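# Raise the bonnet fully and leave it standing open

## Task

Lift the bonnet all the way open so that it remains up under its own support, then release it and move both grippers away from it. It is not achieved if the bonnet only stays open because a gripper is still holding or propping it.

## Robot and tools

Robot: two arms, left_arm and right_arm, each with a two-finger gripper. Both report in one scene frame, in metres. The origin is on the table surface midway between the arms, +x points out across the table, +z points up, and left_arm sits on the +y side. The names do not refer to sides of any camera image. Base roots: left_arm at (+0.004, +0.273, 0) with quat_wxyz (+0.998, 0, 0, +0.059); right_arm at (-0.001, -0.226, 0) with quat_wxyz (+0.996, 0, 0, -0.085). In gripper axes, the fingers extend along +z and separate along y. end_effector_position is the point between the finger pads, roughly 1 cm back from the tips.

A command row holds 16 numbers: for left_arm x, y, z, qw, qx, qy, qz, opening, then the same eight for right_arm. Both halves are always needed, even if one arm stays still. x, y, z is an absolute target position for that gripper in the scene frame (metres), and qw..qz is an absolute target orientation in the same frame, w first. opening runs from -1 (closed) to +1 (fully open, 0.093 m gap). A call is rejected if any target lies more than 0.6 m from that arm's last reported position along any axis of its gripper. To hold an orientation, resend the identical quaternion every time rather than copying the drifted reported one. To keep an arm parked, resend its last reported pose and desired opening.

Tools:
- execute_actions: actions is a list with zero or one item. Empty list: just returns the current state. An item with rows (1 to 15 rows of 16 numbers) and steps (1 to 15, default 15, each 1/30 s) plays one row per step, repeating the last row if rows run out. An item with only steps (up to 300) is a wait counted from the previous result, including the time spent replying. pictures (true/false) toggles camera images; they come by default.
- move: target is one 16-number row as above (absolute poses); speed is the path's top speed in m/s, 0.002 to 0.5, default 0.25, with rotation capped at twice that in rad/s. Each gripper travels a straight line to its pose; both paths finish together, lasting 0.5 to 10 s (cut off at 10 s). Openings are applied at the start. Paths do not avoid obstacles or the other arm, and grippers may lag, wander, or overshoot the speed near full reach.
- wait: seconds from 0 to 10; sends nothing new.
- zoom_image: camera (cam_high, cam_low, cam_left_wrist, cam_right_wrist) and region [x0, y0, x1, y1] in image pixels, top-left origin, at most 504 by 504. All images are 504x504.
- show_instructions: shows the scene's reference pages. read_manual: licence texts only.
- finished_scene: scene is the number of the current scene; ends and grades it, irreversibly.

Motion limits: each control step, the commanded pose is clamped to 70 mm and 16 degrees from the measured pose, then reached by damped inverse kinematics that favours position over orientation. Far targets therefore need several actions; after an action each arm only continues up to its last clamped pose, so check the result and send the remainder. Joint friction may leave the gripper up to about 31 mm off, and very small commands may not move it. Elbows cannot fully straighten. Joint ranges (rad), base to gripper: waist -2.618 to 3.054, shoulder 0 to 3.142, elbow 0 to 3.142, wrist pitch -1.571 to 1.571, wrist yaw -1.571 to 1.571, wrist roll -2.094 to 2.094.

Reading results: a state line gives each gripper's position and quat_wxyz (may deviate from truth at long reach). grip_measured is the finger motor on the -1..+1 scale; pads close at about -0.94 and each mm of object width adds about 0.0208, with a fixed per-gripper error up to 0.02. Fingers stop on contact while the motor keeps going, so the reading barely reveals a grasp; keep sending the same closing number to keep holding. Grip force tops out around 50 to 62 N per pad, less on thin parts. Joint positions end with the gripper gap in metres. 'pose unreachable' means the clearance check altered or blocked that arm's command; HELD marks steps not passed on. 'Hand target' shows where the controller is now steering each gripper. A move adds a 'move:' line: done, off_target, moving, held or fault, plus limits (paced = pose clipped; held = some steps blocked, after which the arm may jump faster), and each gripper's remaining distance to its pose. FAULT lines report arm stops.

The simulation keeps running while a reply is being composed, and fingers still in motion continue.

Cautions: faster approaches and targets set deeper past a contact strike and press harder, so approach the bonnet edge slowly and lift smoothly. Do not let the arms collide or push on each other. Nothing may be knocked or placed off the table; loose items can occasionally be nudged by outside pushes. Avoid drops, slips and slams. Holding loads heats motors: a MOTOR HOT warning comes at 75 °C, the arm halts for 10 s at 90 °C, and at 100 °C it goes limp and falls. After the bonnet is propped, open the gripper and retreat clear before ending the scene.

Each tool is called after ">>>" as name(argument=value, ...) on one line, values as JSON.

Reference images:

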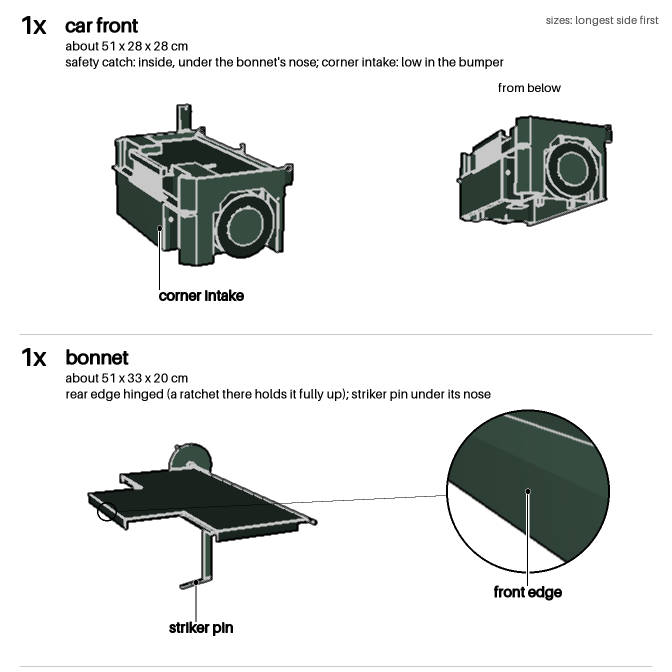

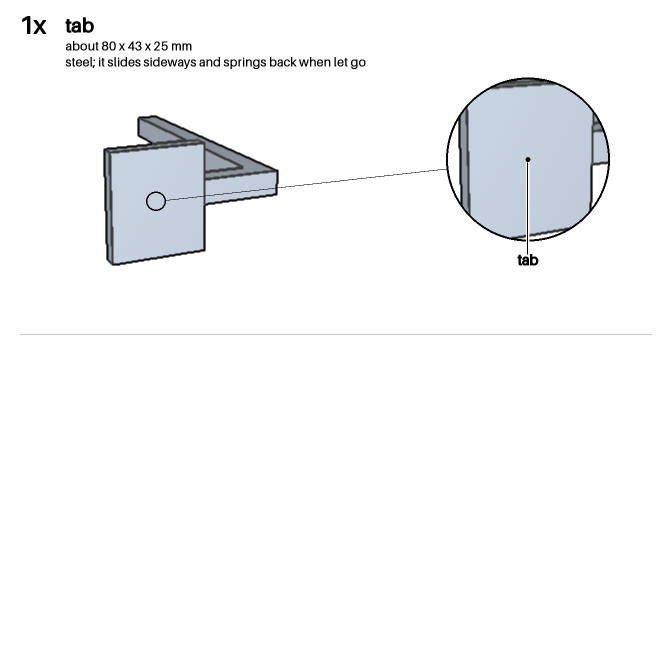

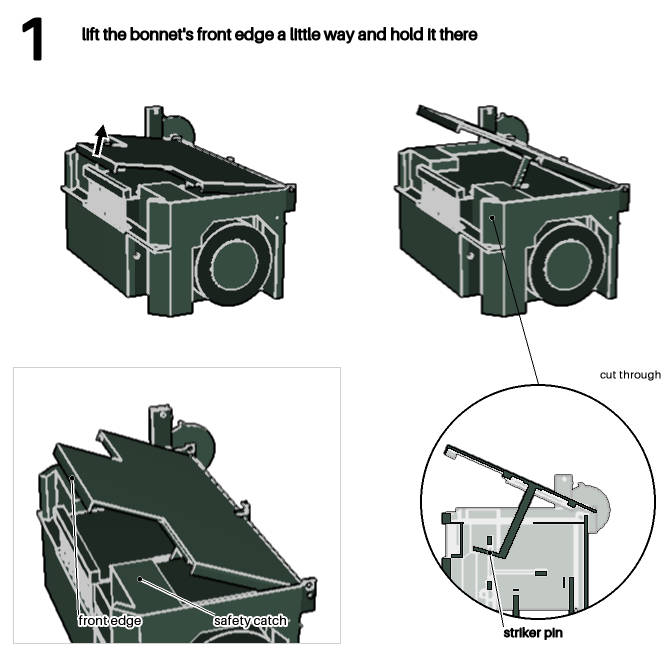

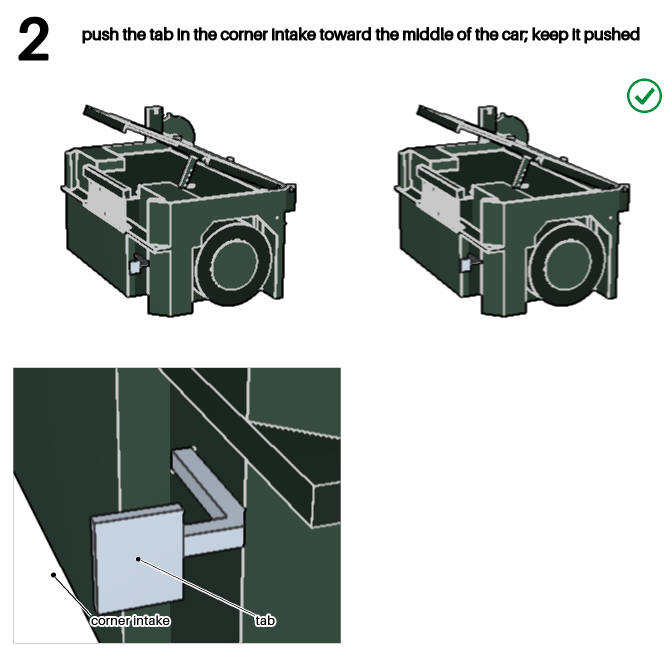

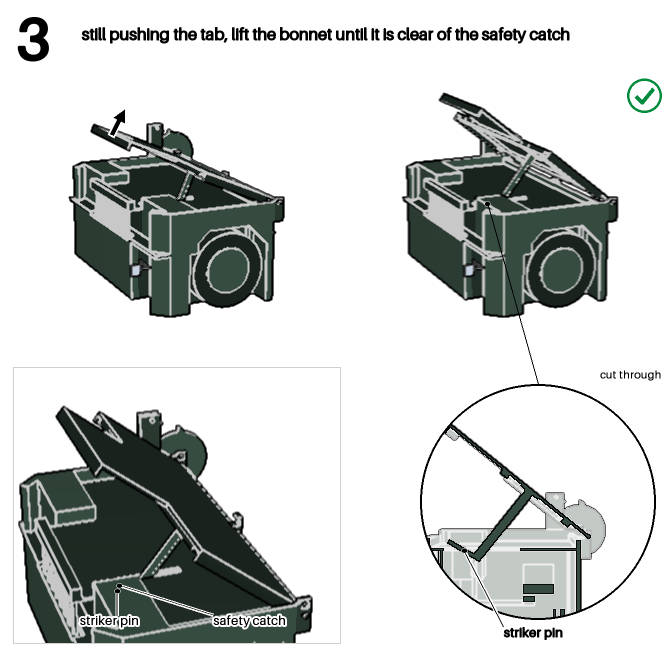

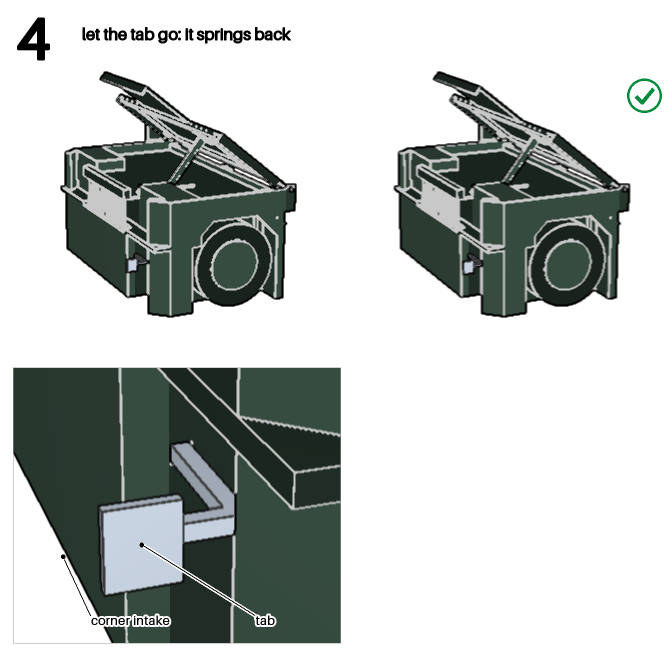

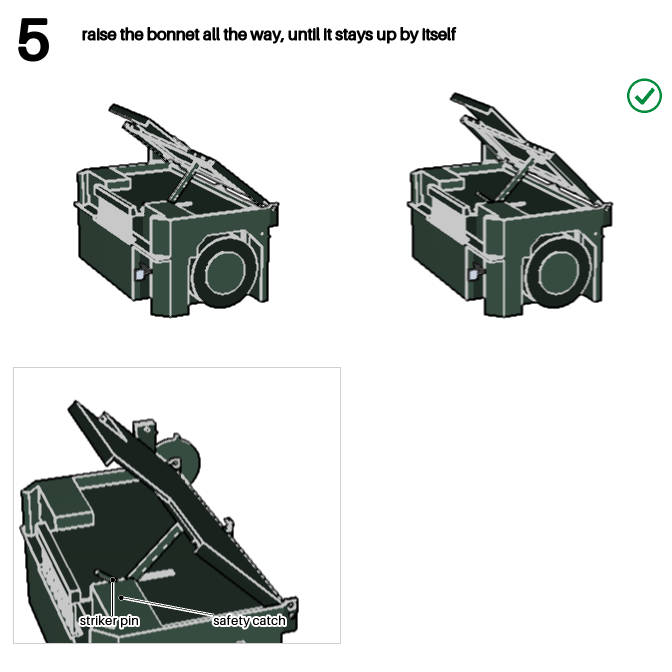

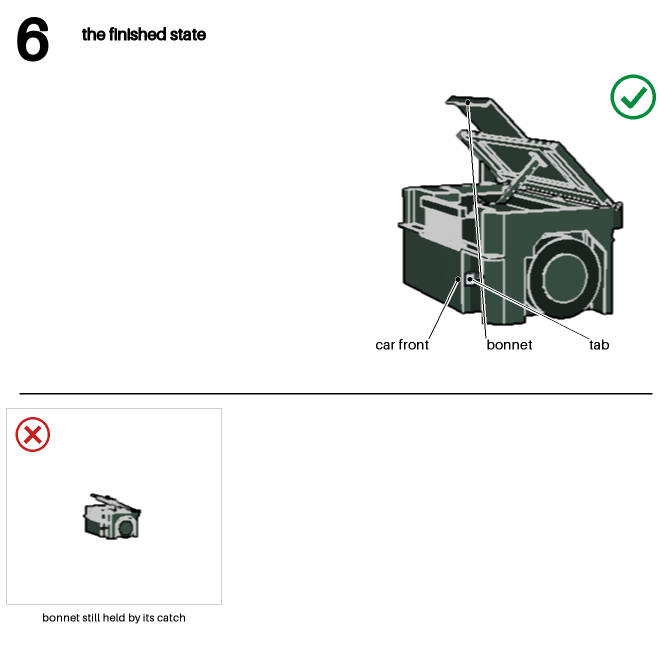

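## Session

>>> execute_actions(actions=[])

Scene clock: 0.00 s of 4710.00 s.
left_arm: end_effector_position=(+0.1413, -0.2205, +0.3631) grip_measured=+1.000 end_effector_quat_wxyz=(+0.418, -0.043, +0.781, -0.462) | right_arm: end_effector_position=(+0.0138, -0.6968, +0.1460) grip_measured=+1.000 end_effector_quat_wxyz=(+0.289, +0.731, +0.605, -0.130)
Joint positions: left_arm=[-1.636  1.725  1.677 -0.253 -0.714 -1.09   0.093] | right_arm=[-1.434  1.798  1.439 -0.588 -0.179  0.213  0.093]
Joint velocities: left_arm=[-0.002  0.002  0.012  0.037 -0.007 -0.051  0.   ] | right_arm=[ 0.012 -0.017 -0.007  0.022  0.051  0.007  0.   ]
Motor temperatures (°C, as the motors report them): left_arm=[28 27 25 28 26 28] | right_arm=[29 27 28 26 27 27]
Hand target (left_arm): +0.141, -0.220, +0.363; +0.418, -0.043, +0.781, -0.462
Hand target (right_arm): +0.014, -0.697, +0.146; +0.289, +0.731, +0.605, -0.130

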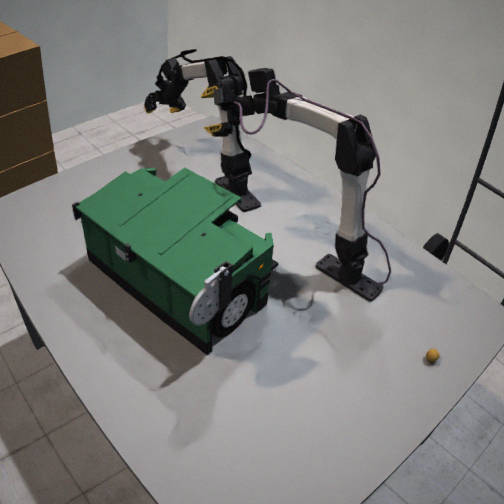

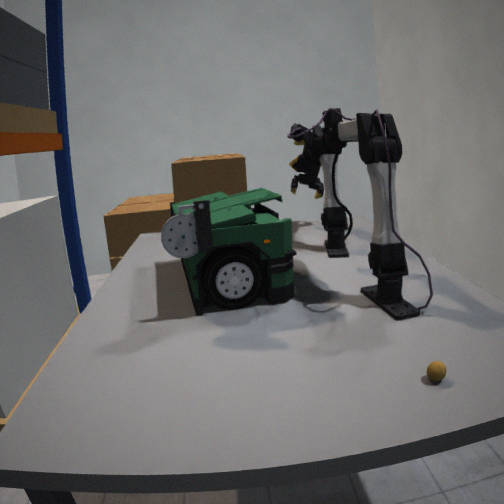

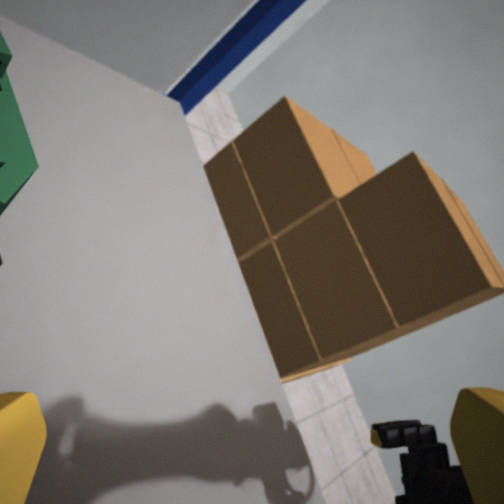

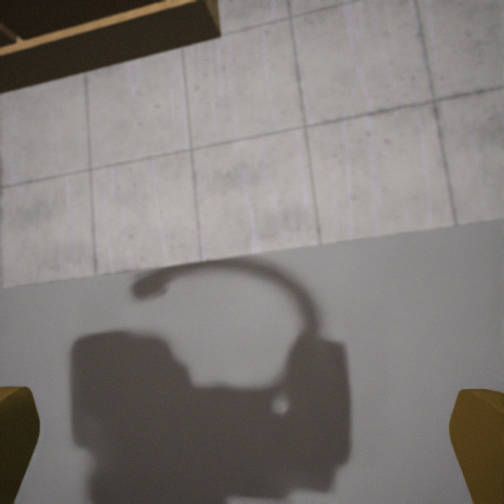

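>>> zoom_image(camera="cam_high", region=[50, 140, 310, 370])

>>> zoom_image(camera="cam_low", region=[150, 160, 350, 330])

Region (50, 140, 310, 370) of cam_high's 504x504 image, scaled by 1.938, with more detail than that image has; it fills the top 446 rows of this view, and the rest is white.

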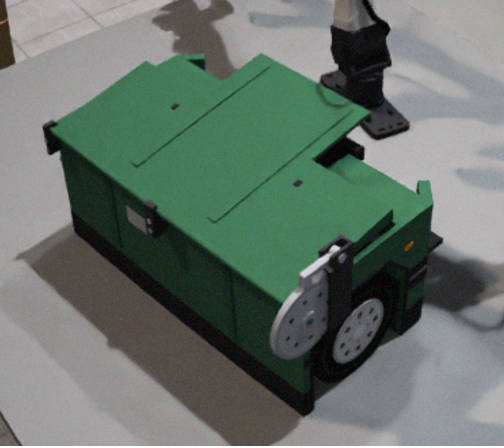

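Region (150, 160, 350, 330) of cam_low's 504x504 image, scaled by 2.520, with more detail than that image has; it fills the top 428 rows of this view, and the rest is white.

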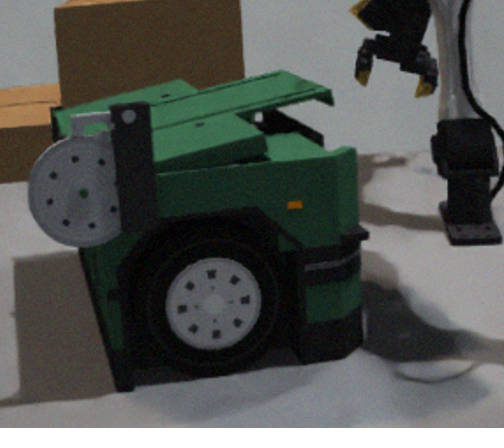

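>>> move(target=[0.04,0.0,0.42,0.5,0,0.866,0,1, 0.014,-0.60,0.25,0.289,0.731,0.605,-0.13,1], speed=0.2)

Scene clock: 14.50 s of 4710.00 s.
left_arm: end_effector_position=(+0.0404, -0.0037, +0.4179) grip_measured=+1.000 end_effector_quat_wxyz=(+0.503, +0.126, +0.809, -0.277) | right_arm: end_effector_position=(+0.0169, -0.6013, +0.2371) grip_measured=+1.000 end_effector_quat_wxyz=(+0.280, +0.733, +0.607, -0.123)
Joint positions: left_arm=[-2.149  1.405  1.887 -1.556 -1.172 -1.389  0.093] | right_arm=[-1.434  1.473  1.469 -0.969 -0.179  0.21   0.093]
Joint velocities: left_arm=[-0.002  0.022 -0.002  0.051 -0.037  0.051  0.   ] | right_arm=[-0.002 -0.007  0.007  0.066  0.007 -0.007  0.   ]
Motor temperatures (°C, as the motors report them): left_arm=[28 30 27 30 26 28] | right_arm=[29 32 31 28 27 27]
Hand target (left_arm): +0.040, -0.001, +0.418; +0.511, +0.135, +0.804, -0.273
Hand target (right_arm): +0.013, -0.599, +0.249; +0.289, +0.731, +0.605, -0.130
Off the commanded pose (left_arm): 0.004 m, 36 deg; orientation clipped at the last step of the last action.
Off the commanded pose (right_arm): 0.013 m, 1 deg.
joint sent to its limit (left arm) — the command would take joint 4 (wrist pitch) past its lower limit, so that joint was sent only as far as its limit.
After step 90, 8.53 s passed at rest.
move: off_target (left_arm, right_arm); limits=paced

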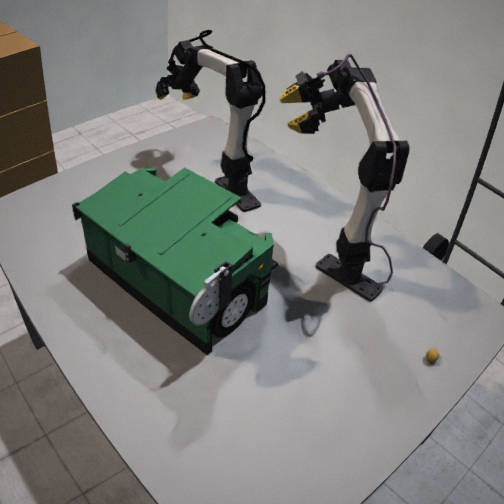

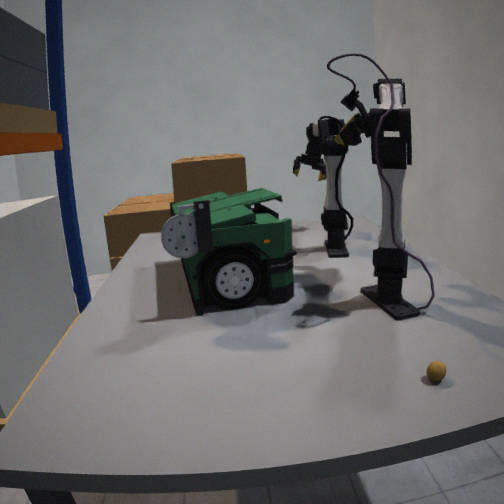

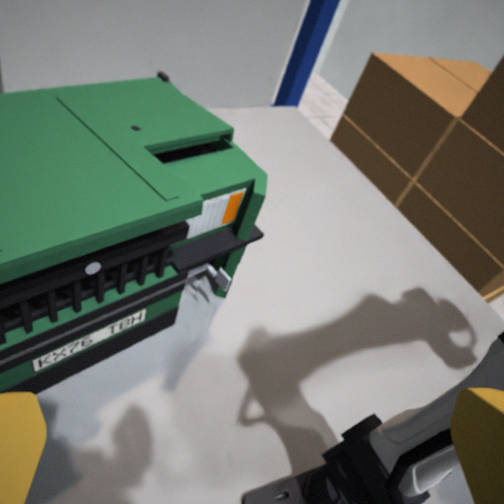

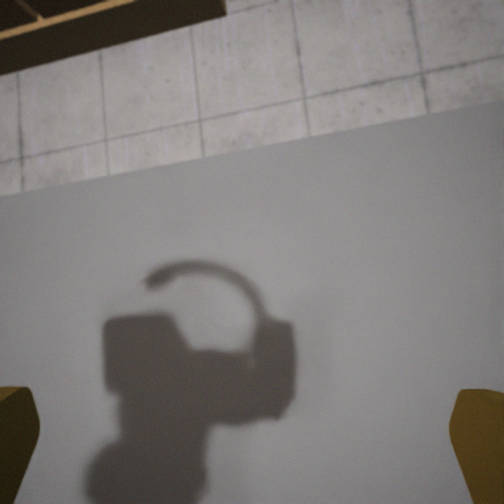

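>>> move(target=[0.12,0.12,0.45,0.5,0,0.866,0,1, 0.05,-0.50,0.30,0.5,0.3,0.75,-0.3,1], speed=0.2)

Scene clock: 25.13 s of 4710.00 s.
left_arm: end_effector_position=(+0.1198, +0.1150, +0.4490) grip_measured=+1.000 end_effector_quat_wxyz=(+0.542, +0.136, +0.795, -0.235) | right_arm: end_effector_position=(+0.0494, -0.4992, +0.3005) grip_measured=+1.000 end_effector_quat_wxyz=(+0.498, +0.304, +0.759, -0.289)
Joint positions: left_arm=[-1.951  1.034  1.795 -1.556 -1.133 -0.985  0.093] | right_arm=[-1.712  0.888  0.965 -0.643 -0.894 -0.605  0.093]
Joint velocities: left_arm=[-0.007  0.007  0.002 -0.037 -0.081  0.037  0.   ] | right_arm=[-0.002 -0.007  0.002 -0.051  0.007 -0.081  0.   ]
Motor temperatures (°C, as the motors report them): left_arm=[29 30 27 30 26 28] | right_arm=[29 33 32 30 27 27]
Hand target (left_arm): +0.122, +0.121, +0.450; +0.542, +0.135, +0.796, -0.235
Hand target (right_arm): +0.049, -0.497, +0.300; +0.500, +0.297, +0.757, -0.296
Off the commanded pose (left_arm): 0.005 m, 33 deg; orientation clipped at the last step of the last action.
Off the commanded pose (right_arm): 0.001 m, 2 deg.
joint sent to its limit (left arm) — the command would take joint 4 (wrist pitch) past its lower limit, so that joint was sent only as far as its limit.
After step 90, 4.17 s passed at rest.
move: off_target (left_arm); limits=paced

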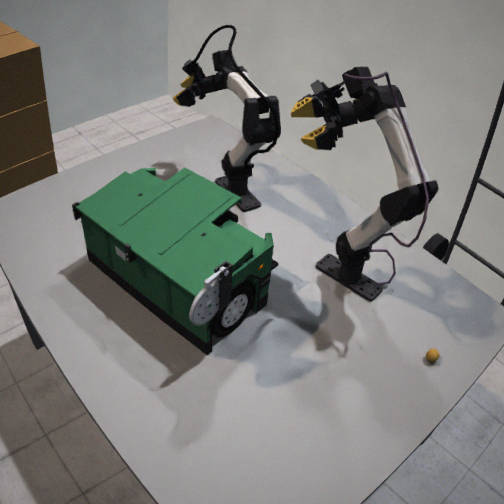

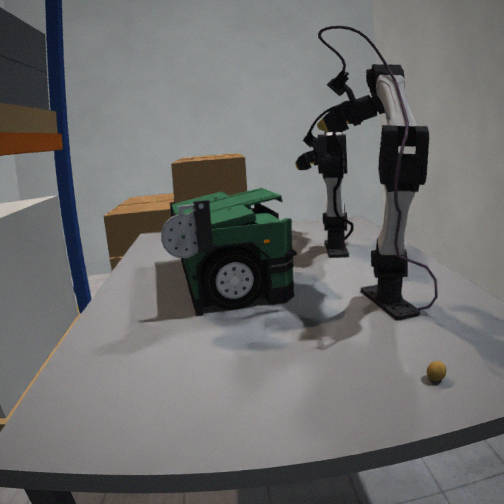

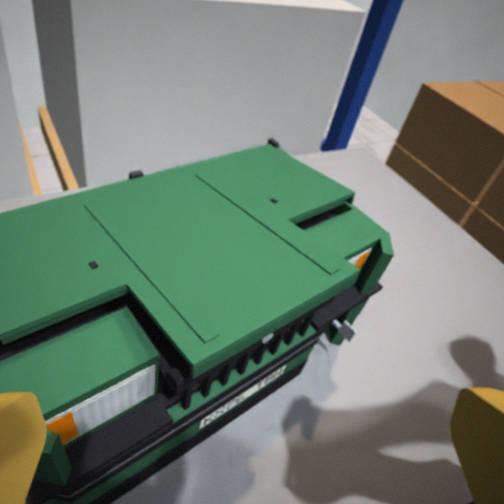

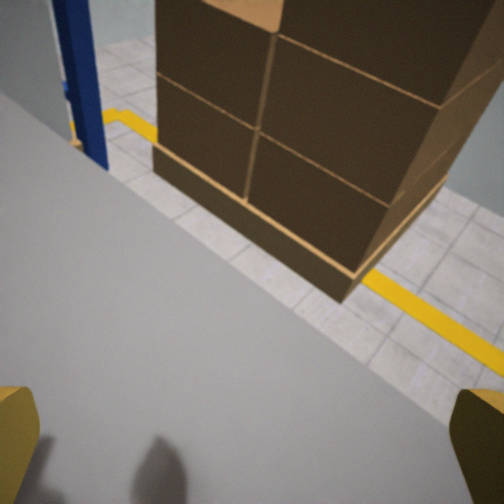

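>>> move(target=[0.28,0.27,0.52,0.707,0,0.707,0,1, 0.12,-0.42,0.30,0.4,0,0.916,0,1], speed=0.2)

Scene clock: 45.70 s of 4710.00 s.
left_arm: end_effector_position=(+0.2698, +0.2702, +0.5260) grip_measured=+1.000 end_effector_quat_wxyz=(+0.717, +0.005, +0.697, +0.006) | right_arm: end_effector_position=(+0.1190, -0.4257, +0.2902) grip_measured=+1.000 end_effector_quat_wxyz=(+0.407, +0.052, +0.908, -0.078)
Joint positions: left_arm=[-0.151  0.929  1.566 -0.608 -0.033  0.016  0.093] | right_arm=[-1.422  1.201  1.425 -1.543 -0.827 -1.368  0.093]
Joint velocities: left_arm=[-0.002  0.002 -0.002  0.022  0.051  0.007  0.   ] | right_arm=[ 0.002 -0.002  0.002 -0.037  0.022 -0.037  0.   ]
Motor temperatures (°C, as the motors report them): left_arm=[29 29 27 31 26 28] | right_arm=[29 31 33 31 27 27]
Hand target (left_arm): +0.277, +0.271, +0.522; +0.716, +0.008, +0.698, +0.009
Hand target (right_arm): +0.120, -0.421, +0.298; +0.403, +0.045, +0.910, -0.089
Off the commanded pose (left_arm): 0.012 m, 2 deg.
Off the commanded pose (right_arm): 0.011 m, 11 deg.
joint sent to its limit (right arm) — the command would take joint 4 (wrist pitch) past its lower limit, so that joint was sent only as far as its limit.
After step 90, 14.70 s passed at rest.
move: off_target (left_arm, right_arm)

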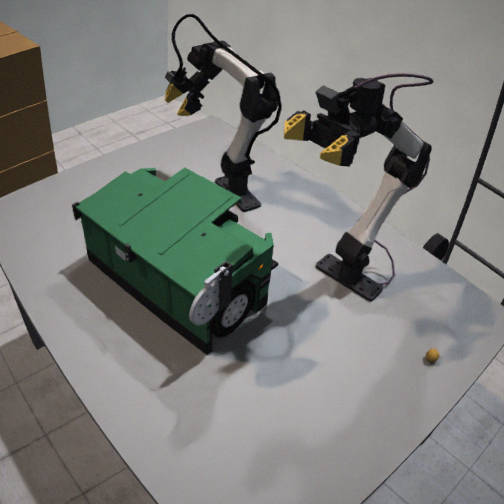

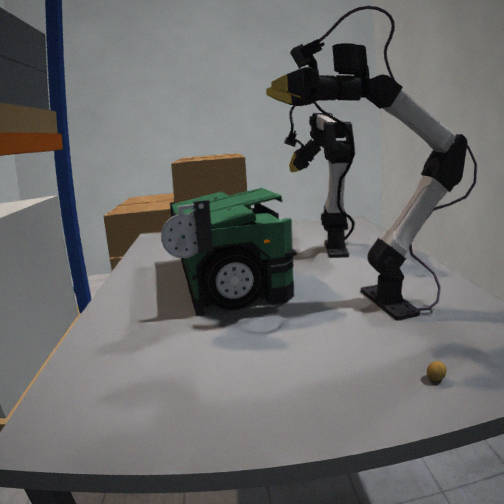

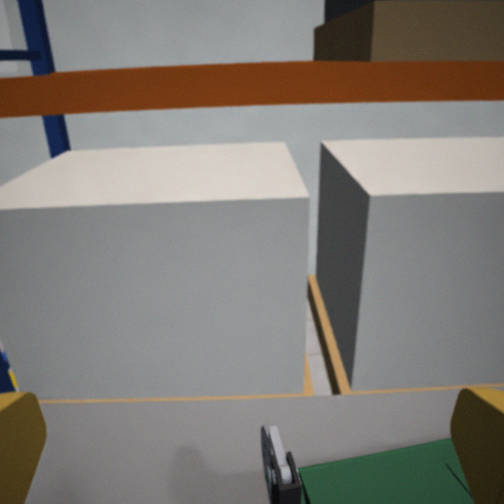

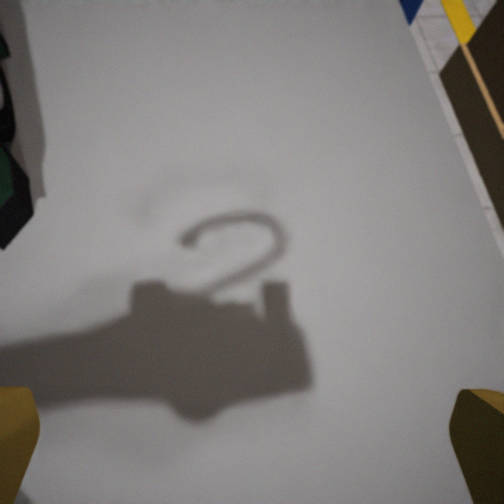

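>>> move(target=[0.12,0.2,0.42,0.5,0,0.866,0,1, 0.26,-0.27,0.48,0.6,0,0.8,0,1], speed=0.2)

Scene clock: 52.03 s of 4710.00 s.
left_arm: end_effector_position=(+0.1265, +0.1999, +0.4114) grip_measured=+1.000 end_effector_quat_wxyz=(+0.434, +0.102, +0.874, -0.194) | right_arm: end_effector_position=(+0.2559, -0.2660, +0.4709) grip_measured=+1.000 end_effector_quat_wxyz=(+0.589, +0.002, +0.808, +0.018)
Joint positions: left_arm=[-1.01   0.852  1.797 -1.555 -0.295 -0.505  0.093] | right_arm=[-0.262  1.05   1.756 -1.048 -0.436 -0.117  0.093]
Joint velocities: left_arm=[ 0.085  0.002 -0.012  0.022  0.037  0.081  0.   ] | right_arm=[ 0.002 -0.007 -0.002 -0.066  0.022 -0.066  0.   ]
Motor temperatures (°C, as the motors report them): left_arm=[29 29 28 33 26 28] | right_arm=[29 31 34 31 27 27]
Hand target (left_arm): +0.124, +0.200, +0.418; +0.438, +0.105, +0.870, -0.201
Hand target (right_arm): +0.255, -0.265, +0.481; +0.602, -0.000, +0.798, +0.013
Off the commanded pose (left_arm): 0.011 m, 26 deg; orientation clipped at the last step of the last action.
Off the commanded pose (right_arm): 0.011 m, 3 deg.
joint sent to its limit (left arm) — the command would take joint 4 (wrist pitch) past its lower limit, so that joint was sent only as far as its limit.
After step 90, 0.97 s passed at rest.
move: off_target (left_arm, right_arm); limits=paced

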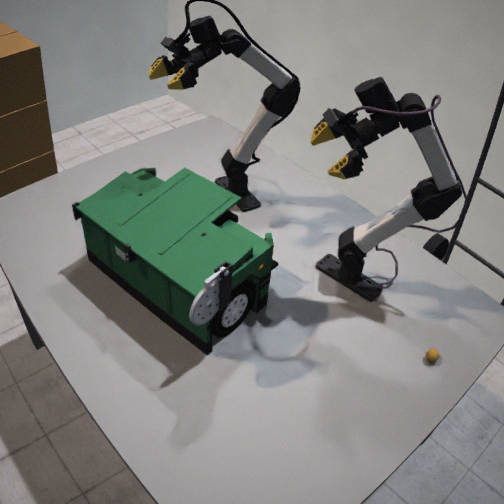

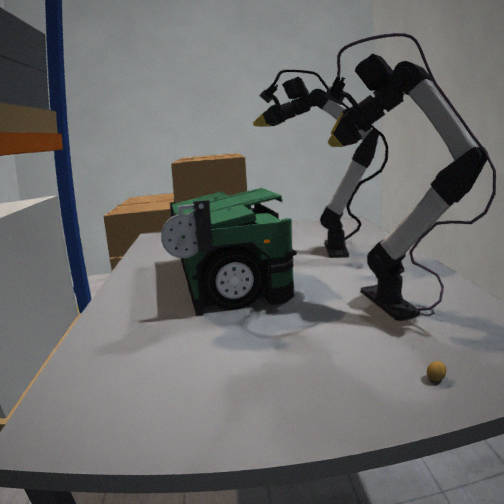

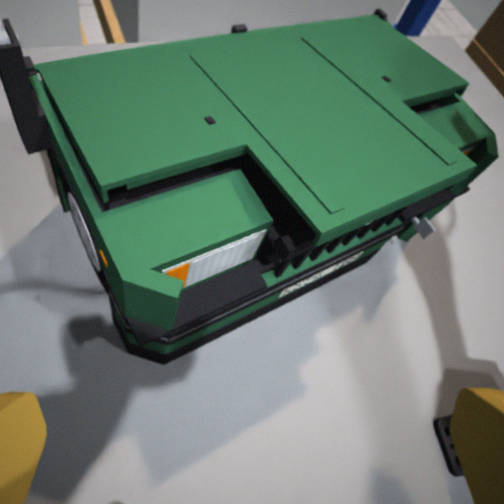

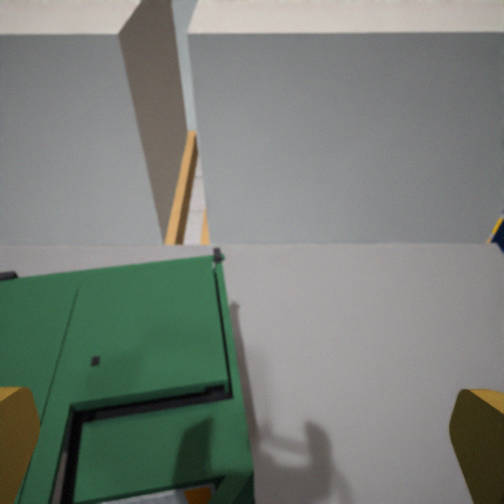

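>>> move(target=[0.2,0.2,0.42,0.6,0,0.8,0,1, 0.13,-0.19,0.24,0.54,0,0.84,0,1], speed=0.15)

Scene clock: 68.33 s of 4710.00 s.
left_arm: end_effector_position=(+0.1954, +0.2013, +0.4228) grip_measured=+1.000 end_effector_quat_wxyz=(+0.598, +0.001, +0.801, -0.015) | right_arm: end_effector_position=(+0.1304, -0.1943, +0.2332) grip_measured=+1.000 end_effector_quat_wxyz=(+0.542, -0.001, +0.840, -0.010)
Joint positions: left_arm=[-1.277  0.887  1.53  -1.253 -1.051 -0.568  0.093] | right_arm=[-0.829  0.109  0.832 -1.406 -0.86  -0.572  0.093]
Joint velocities: left_arm=[-0.002 -0.012 -0.007  0.066 -0.007  0.022  0.   ] | right_arm=[-0.022 -0.027 -0.002 -0.066  0.007 -0.066  0.   ]
Motor temperatures (°C, as the motors report them): left_arm=[29 29 28 34 26 28] | right_arm=[29 30 34 34 27 27]
Hand target (left_arm): +0.198, +0.200, +0.420; +0.600, -0.001, +0.800, -0.003
Hand target (right_arm): +0.131, -0.193, +0.238; +0.541, -0.001, +0.841, -0.004
Off the commanded pose (left_arm): 0.006 m, 2 deg.
Off the commanded pose (right_arm): 0.008 m, 1 deg.
After step 90, 9.53 s passed at rest.
move: done

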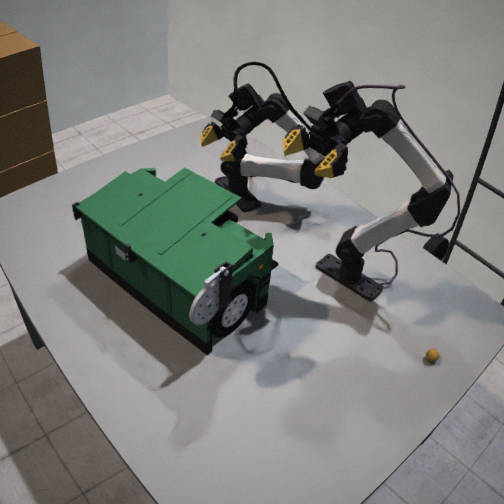

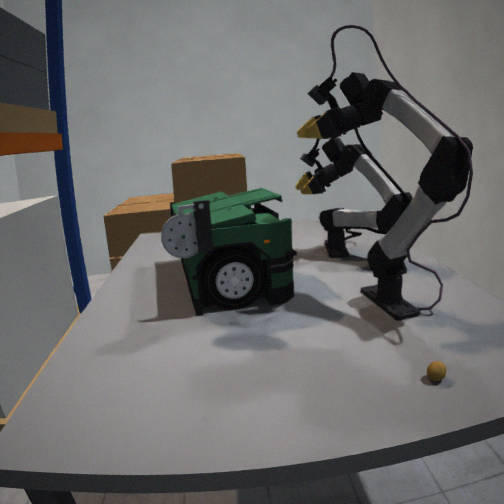

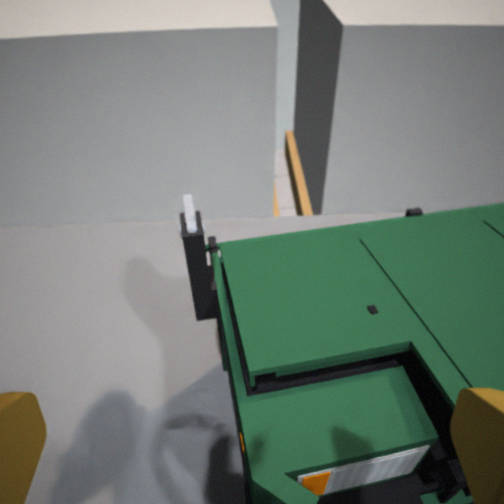

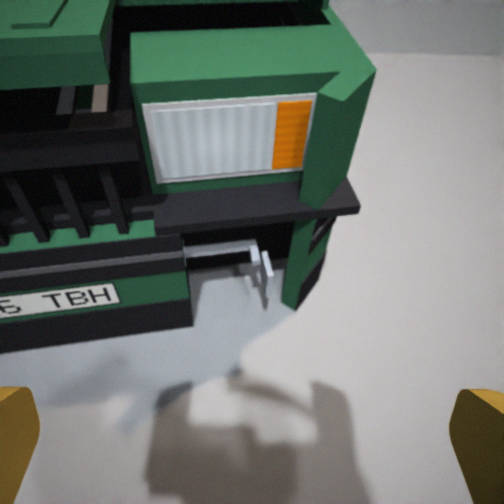

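>>> zoom_image(camera="cam_right_wrist", region=[170, 200, 340, 340])

Region (170, 200, 340, 340) of cam_right_wrist's 504x504 image, scaled by 2.965, with more detail than that image has; it fills the top 415 rows of this view, and the rest is white.

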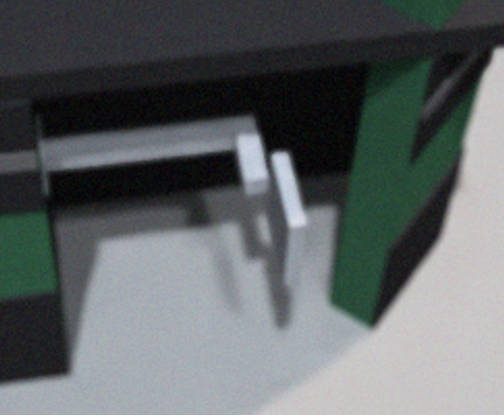

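>>> move(target=[0.2,0.2,0.42,0.6,0,0.8,0,1, 0.19,-0.23,0.13,0.52,0,0.854,0,-1], speed=0.1)

Scene clock: 88.27 s of 4710.00 s.
left_arm: end_effector_position=(+0.1964, +0.2020, +0.4243) grip_measured=+1.000 end_effector_quat_wxyz=(+0.600, +0.001, +0.800, -0.012) | right_arm: end_effector_position=(+0.1889, -0.2275, +0.1280) grip_measured=-0.985 end_effector_quat_wxyz=(+0.512, +0.001, +0.859, +0.010)
Joint positions: left_arm=[-1.268  0.887  1.53  -1.242 -1.051 -0.553  0.093] | right_arm=[ 0.075  0.029  0.295 -0.764 -0.099 -0.034  0.   ]
Joint velocities: left_arm=[-0.002 -0.007 -0.007  0.007  0.095 -0.022  0.   ] | right_arm=[ 0.007  0.017 -0.017 -0.022  0.095  0.051  0.   ]
Motor temperatures (°C, as the motors report them): left_arm=[29 28 28 35 26 28] | right_arm=[29 32 35 34 27 27]
Hand target (left_arm): +0.200, +0.200, +0.420; +0.600, -0.000, +0.800, +0.000
Hand target (right_arm): +0.191, -0.228, +0.131; +0.521, +0.004, +0.853, +0.008
Off the commanded pose (left_arm): 0.006 m, 1 deg.
Off the commanded pose (right_arm): 0.003 m, 2 deg.
After step 90, 13.93 s passed at rest.
move: done

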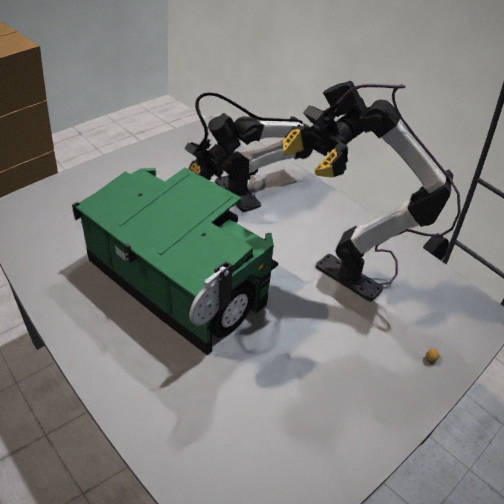

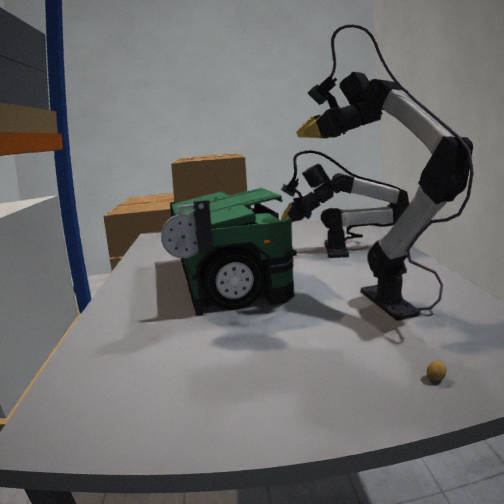

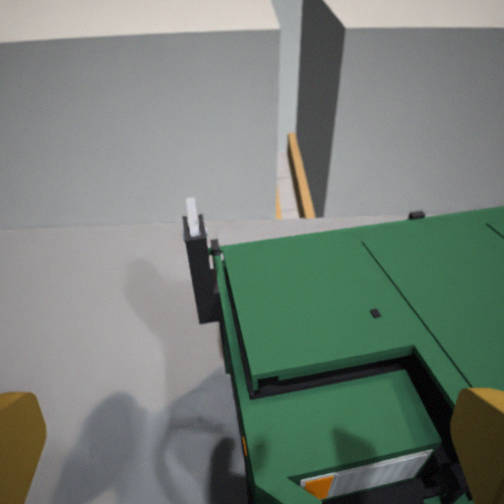

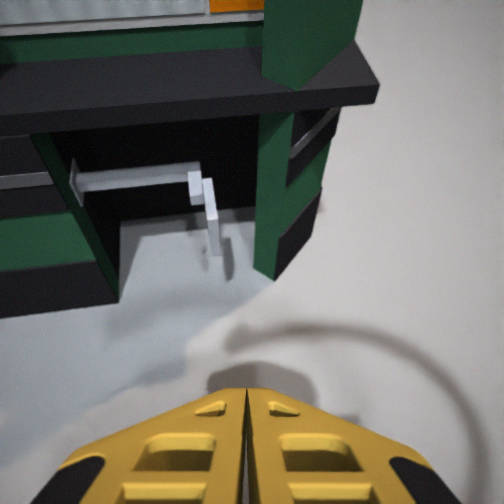

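>>> move(target=[0.2,0.2,0.42,0.6,0,0.8,0,1, 0.24,-0.232,0.095,0.52,0,0.854,0,-1], speed=0.05)

Scene clock: 98.13 s of 4710.00 s.
left_arm: end_effector_position=(+0.1964, +0.2020, +0.4243) grip_measured=+1.000 end_effector_quat_wxyz=(+0.600, +0.001, +0.800, -0.012) | right_arm: end_effector_position=(+0.2390, -0.2321, +0.1048) grip_measured=-0.985 end_effector_quat_wxyz=(+0.529, -0.001, +0.849, +0.000)
Joint positions: left_arm=[-1.268  0.887  1.53  -1.242 -1.051 -0.553  0.093] | right_arm=[ 0.099  0.333  0.14  -0.265 -0.065 -0.032  0.   ]
Joint velocities: left_arm=[ 0.002 -0.002 -0.012 -0.051 -0.022 -0.022  0.   ] | right_arm=[-0.012  0.012 -0.007 -0.022 -0.037  0.007  0.   ]
Motor temperatures (°C, as the motors report them): left_arm=[29 28 28 35 26 28] | right_arm=[29 31 35 36 27 27]
Hand target (left_arm): +0.200, +0.200, +0.420; +0.600, +0.000, +0.800, +0.000
Hand target (right_arm): +0.239, -0.231, +0.095; +0.520, -0.000, +0.854, +0.000
Off the commanded pose (left_arm): 0.006 m, 1 deg.
Off the commanded pose (right_arm): 0.010 m, 1 deg.
After step 90, 4.97 s passed at rest.
move: done

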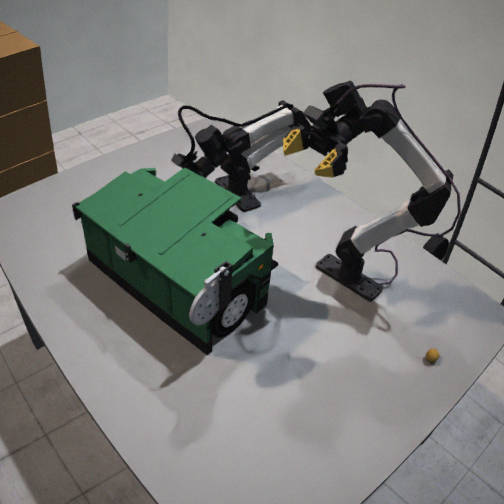

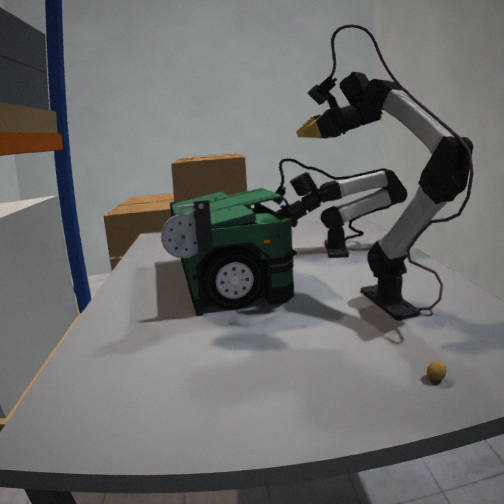

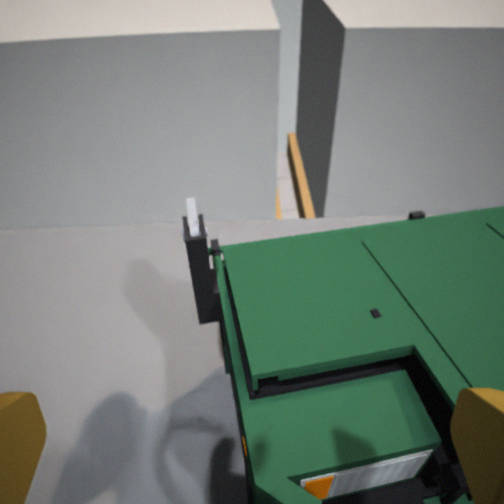

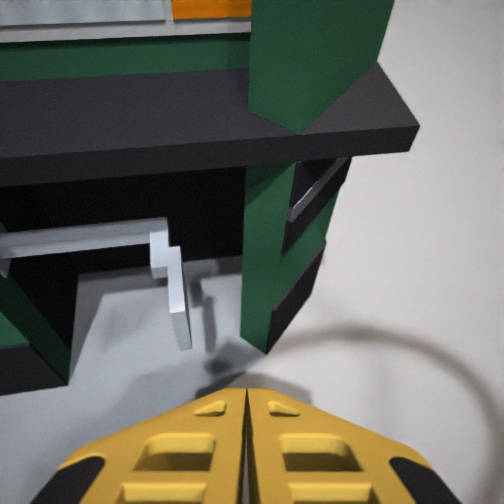

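>>> move(target=[0.2,0.2,0.42,0.6,0,0.8,0,1, 0.258,-0.228,0.082,0.52,0,0.854,0,-1], speed=0.04)

Scene clock: 104.07 s of 4710.00 s.
left_arm: end_effector_position=(+0.1964, +0.2020, +0.4243) grip_measured=+1.000 end_effector_quat_wxyz=(+0.600, +0.001, +0.800, -0.012) | right_arm: end_effector_position=(+0.2588, -0.2287, +0.0925) grip_measured=-0.985 end_effector_quat_wxyz=(+0.529, -0.002, +0.849, +0.000)
Joint positions: left_arm=[-1.268  0.887  1.53  -1.242 -1.051 -0.553  0.093] | right_arm=[ 0.143  0.554  0.102 -0.004 -0.026 -0.015  0.   ]
Joint velocities: left_arm=[ 0.007  0.017  0.012  0.022  0.007 -0.037  0.   ] | right_arm=[-0.012 -0.002 -0.007  0.051 -0.037 -0.051  0.   ]
Motor temperatures (°C, as the motors report them): left_arm=[29 28 28 35 26 28] | right_arm=[29 31 35 36 27 27]
Hand target (left_arm): +0.200, +0.200, +0.420; +0.600, -0.000, +0.800, +0.000
Hand target (right_arm): +0.257, -0.228, +0.083; +0.520, +0.000, +0.854, +0.000
Off the commanded pose (left_arm): 0.006 m, 1 deg.
Off the commanded pose (right_arm): 0.011 m, 1 deg.
After step 90, 1.53 s passed at rest.
move: off_target (right_arm)

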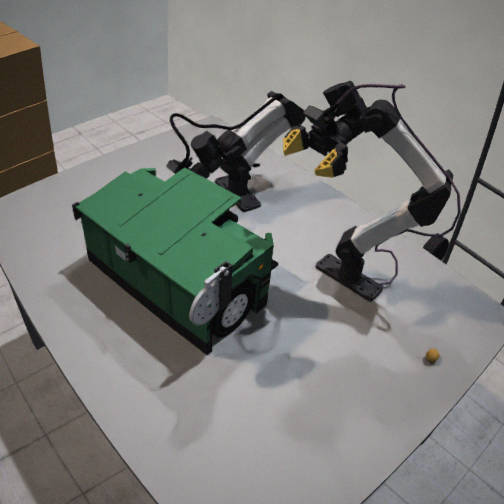

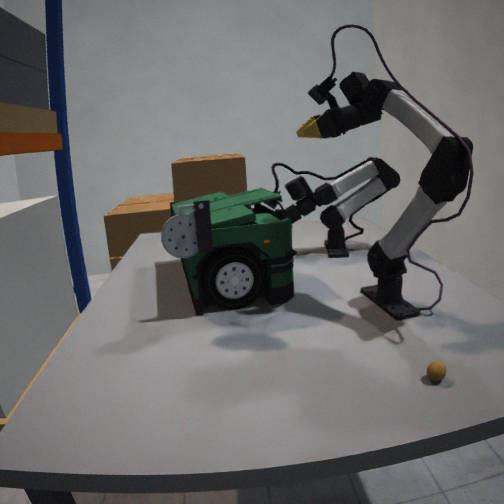

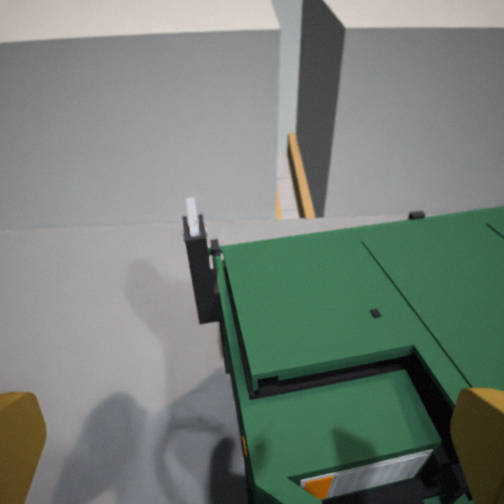

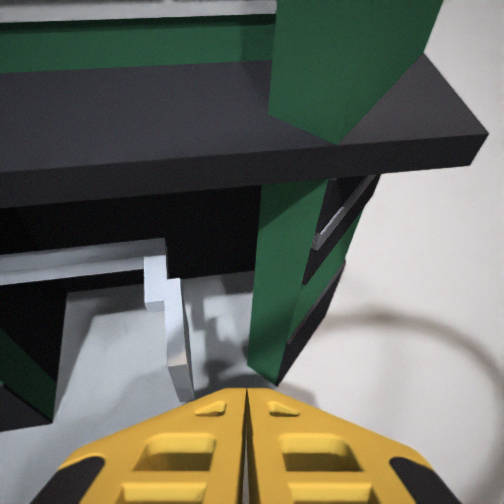

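>>> move(target=[0.2,0.2,0.42,0.6,0,0.8,0,1, 0.28,-0.223,0.068,0.52,0,0.854,0,-1], speed=0.04)

Scene clock: 109.23 s of 4710.00 s.
left_arm: end_effector_position=(+0.1964, +0.2020, +0.4243) grip_measured=+1.000 end_effector_quat_wxyz=(+0.600, +0.001, +0.800, -0.012) | right_arm: end_effector_position=(+0.2741, -0.2338, +0.0706) grip_measured=-0.985 end_effector_quat_wxyz=(+0.514, +0.014, +0.857, -0.019)
Joint positions: left_arm=[-1.268  0.887  1.53  -1.242 -1.051 -0.553  0.093] | right_arm=[0.173 0.825 0.077 0.257 0.051 0.006 0.   ]
Joint velocities: left_arm=[ 0.002 -0.002  0.007 -0.022 -0.007 -0.037  0.   ] | right_arm=[ 0.007 -0.007 -0.012  0.081  0.066 -0.037  0.   ]
Motor temperatures (°C, as the motors report them): left_arm=[29 28 28 35 26 28] | right_arm=[29 30 35 37 27 27]
Hand target (left_arm): +0.200, +0.200, +0.420; +0.600, -0.000, +0.800, +0.000
Hand target (right_arm): +0.278, -0.223, +0.069; +0.518, +0.000, +0.855, +0.000
Off the commanded pose (left_arm): 0.006 m, 1 deg.
Off the commanded pose (right_arm): 0.013 m, 3 deg.
After step 90, 1.00 s passed at rest.
move: off_target (right_arm)

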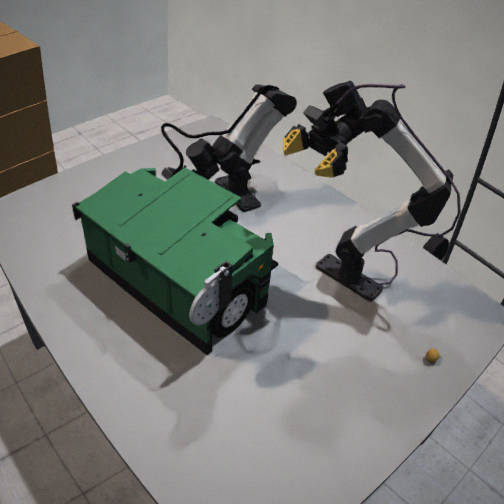

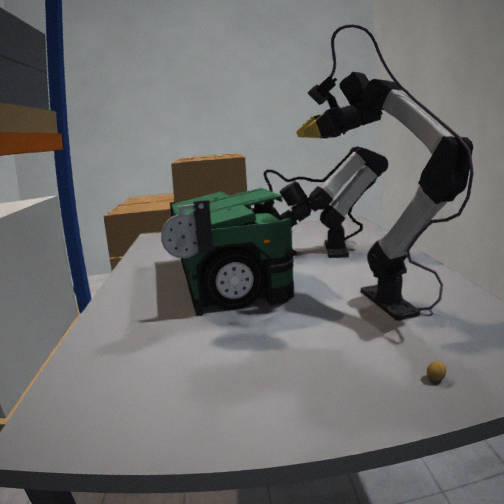

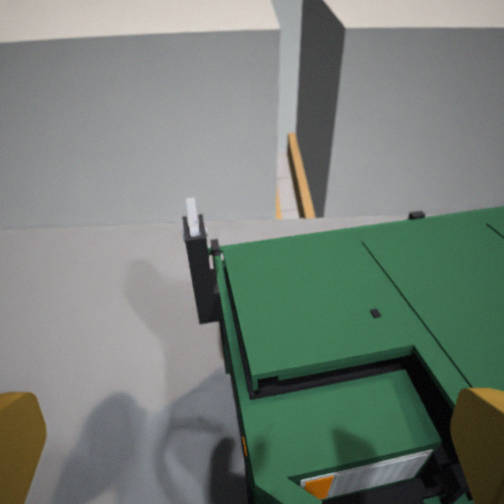

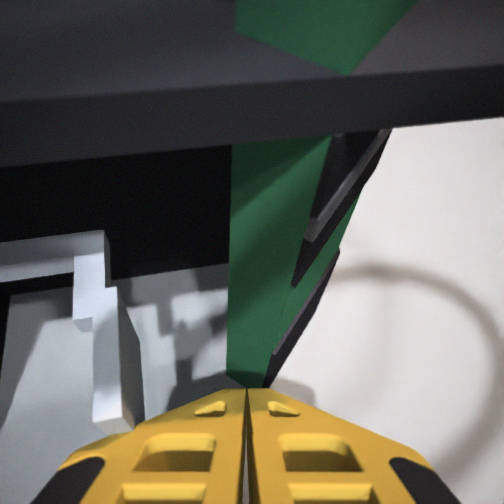

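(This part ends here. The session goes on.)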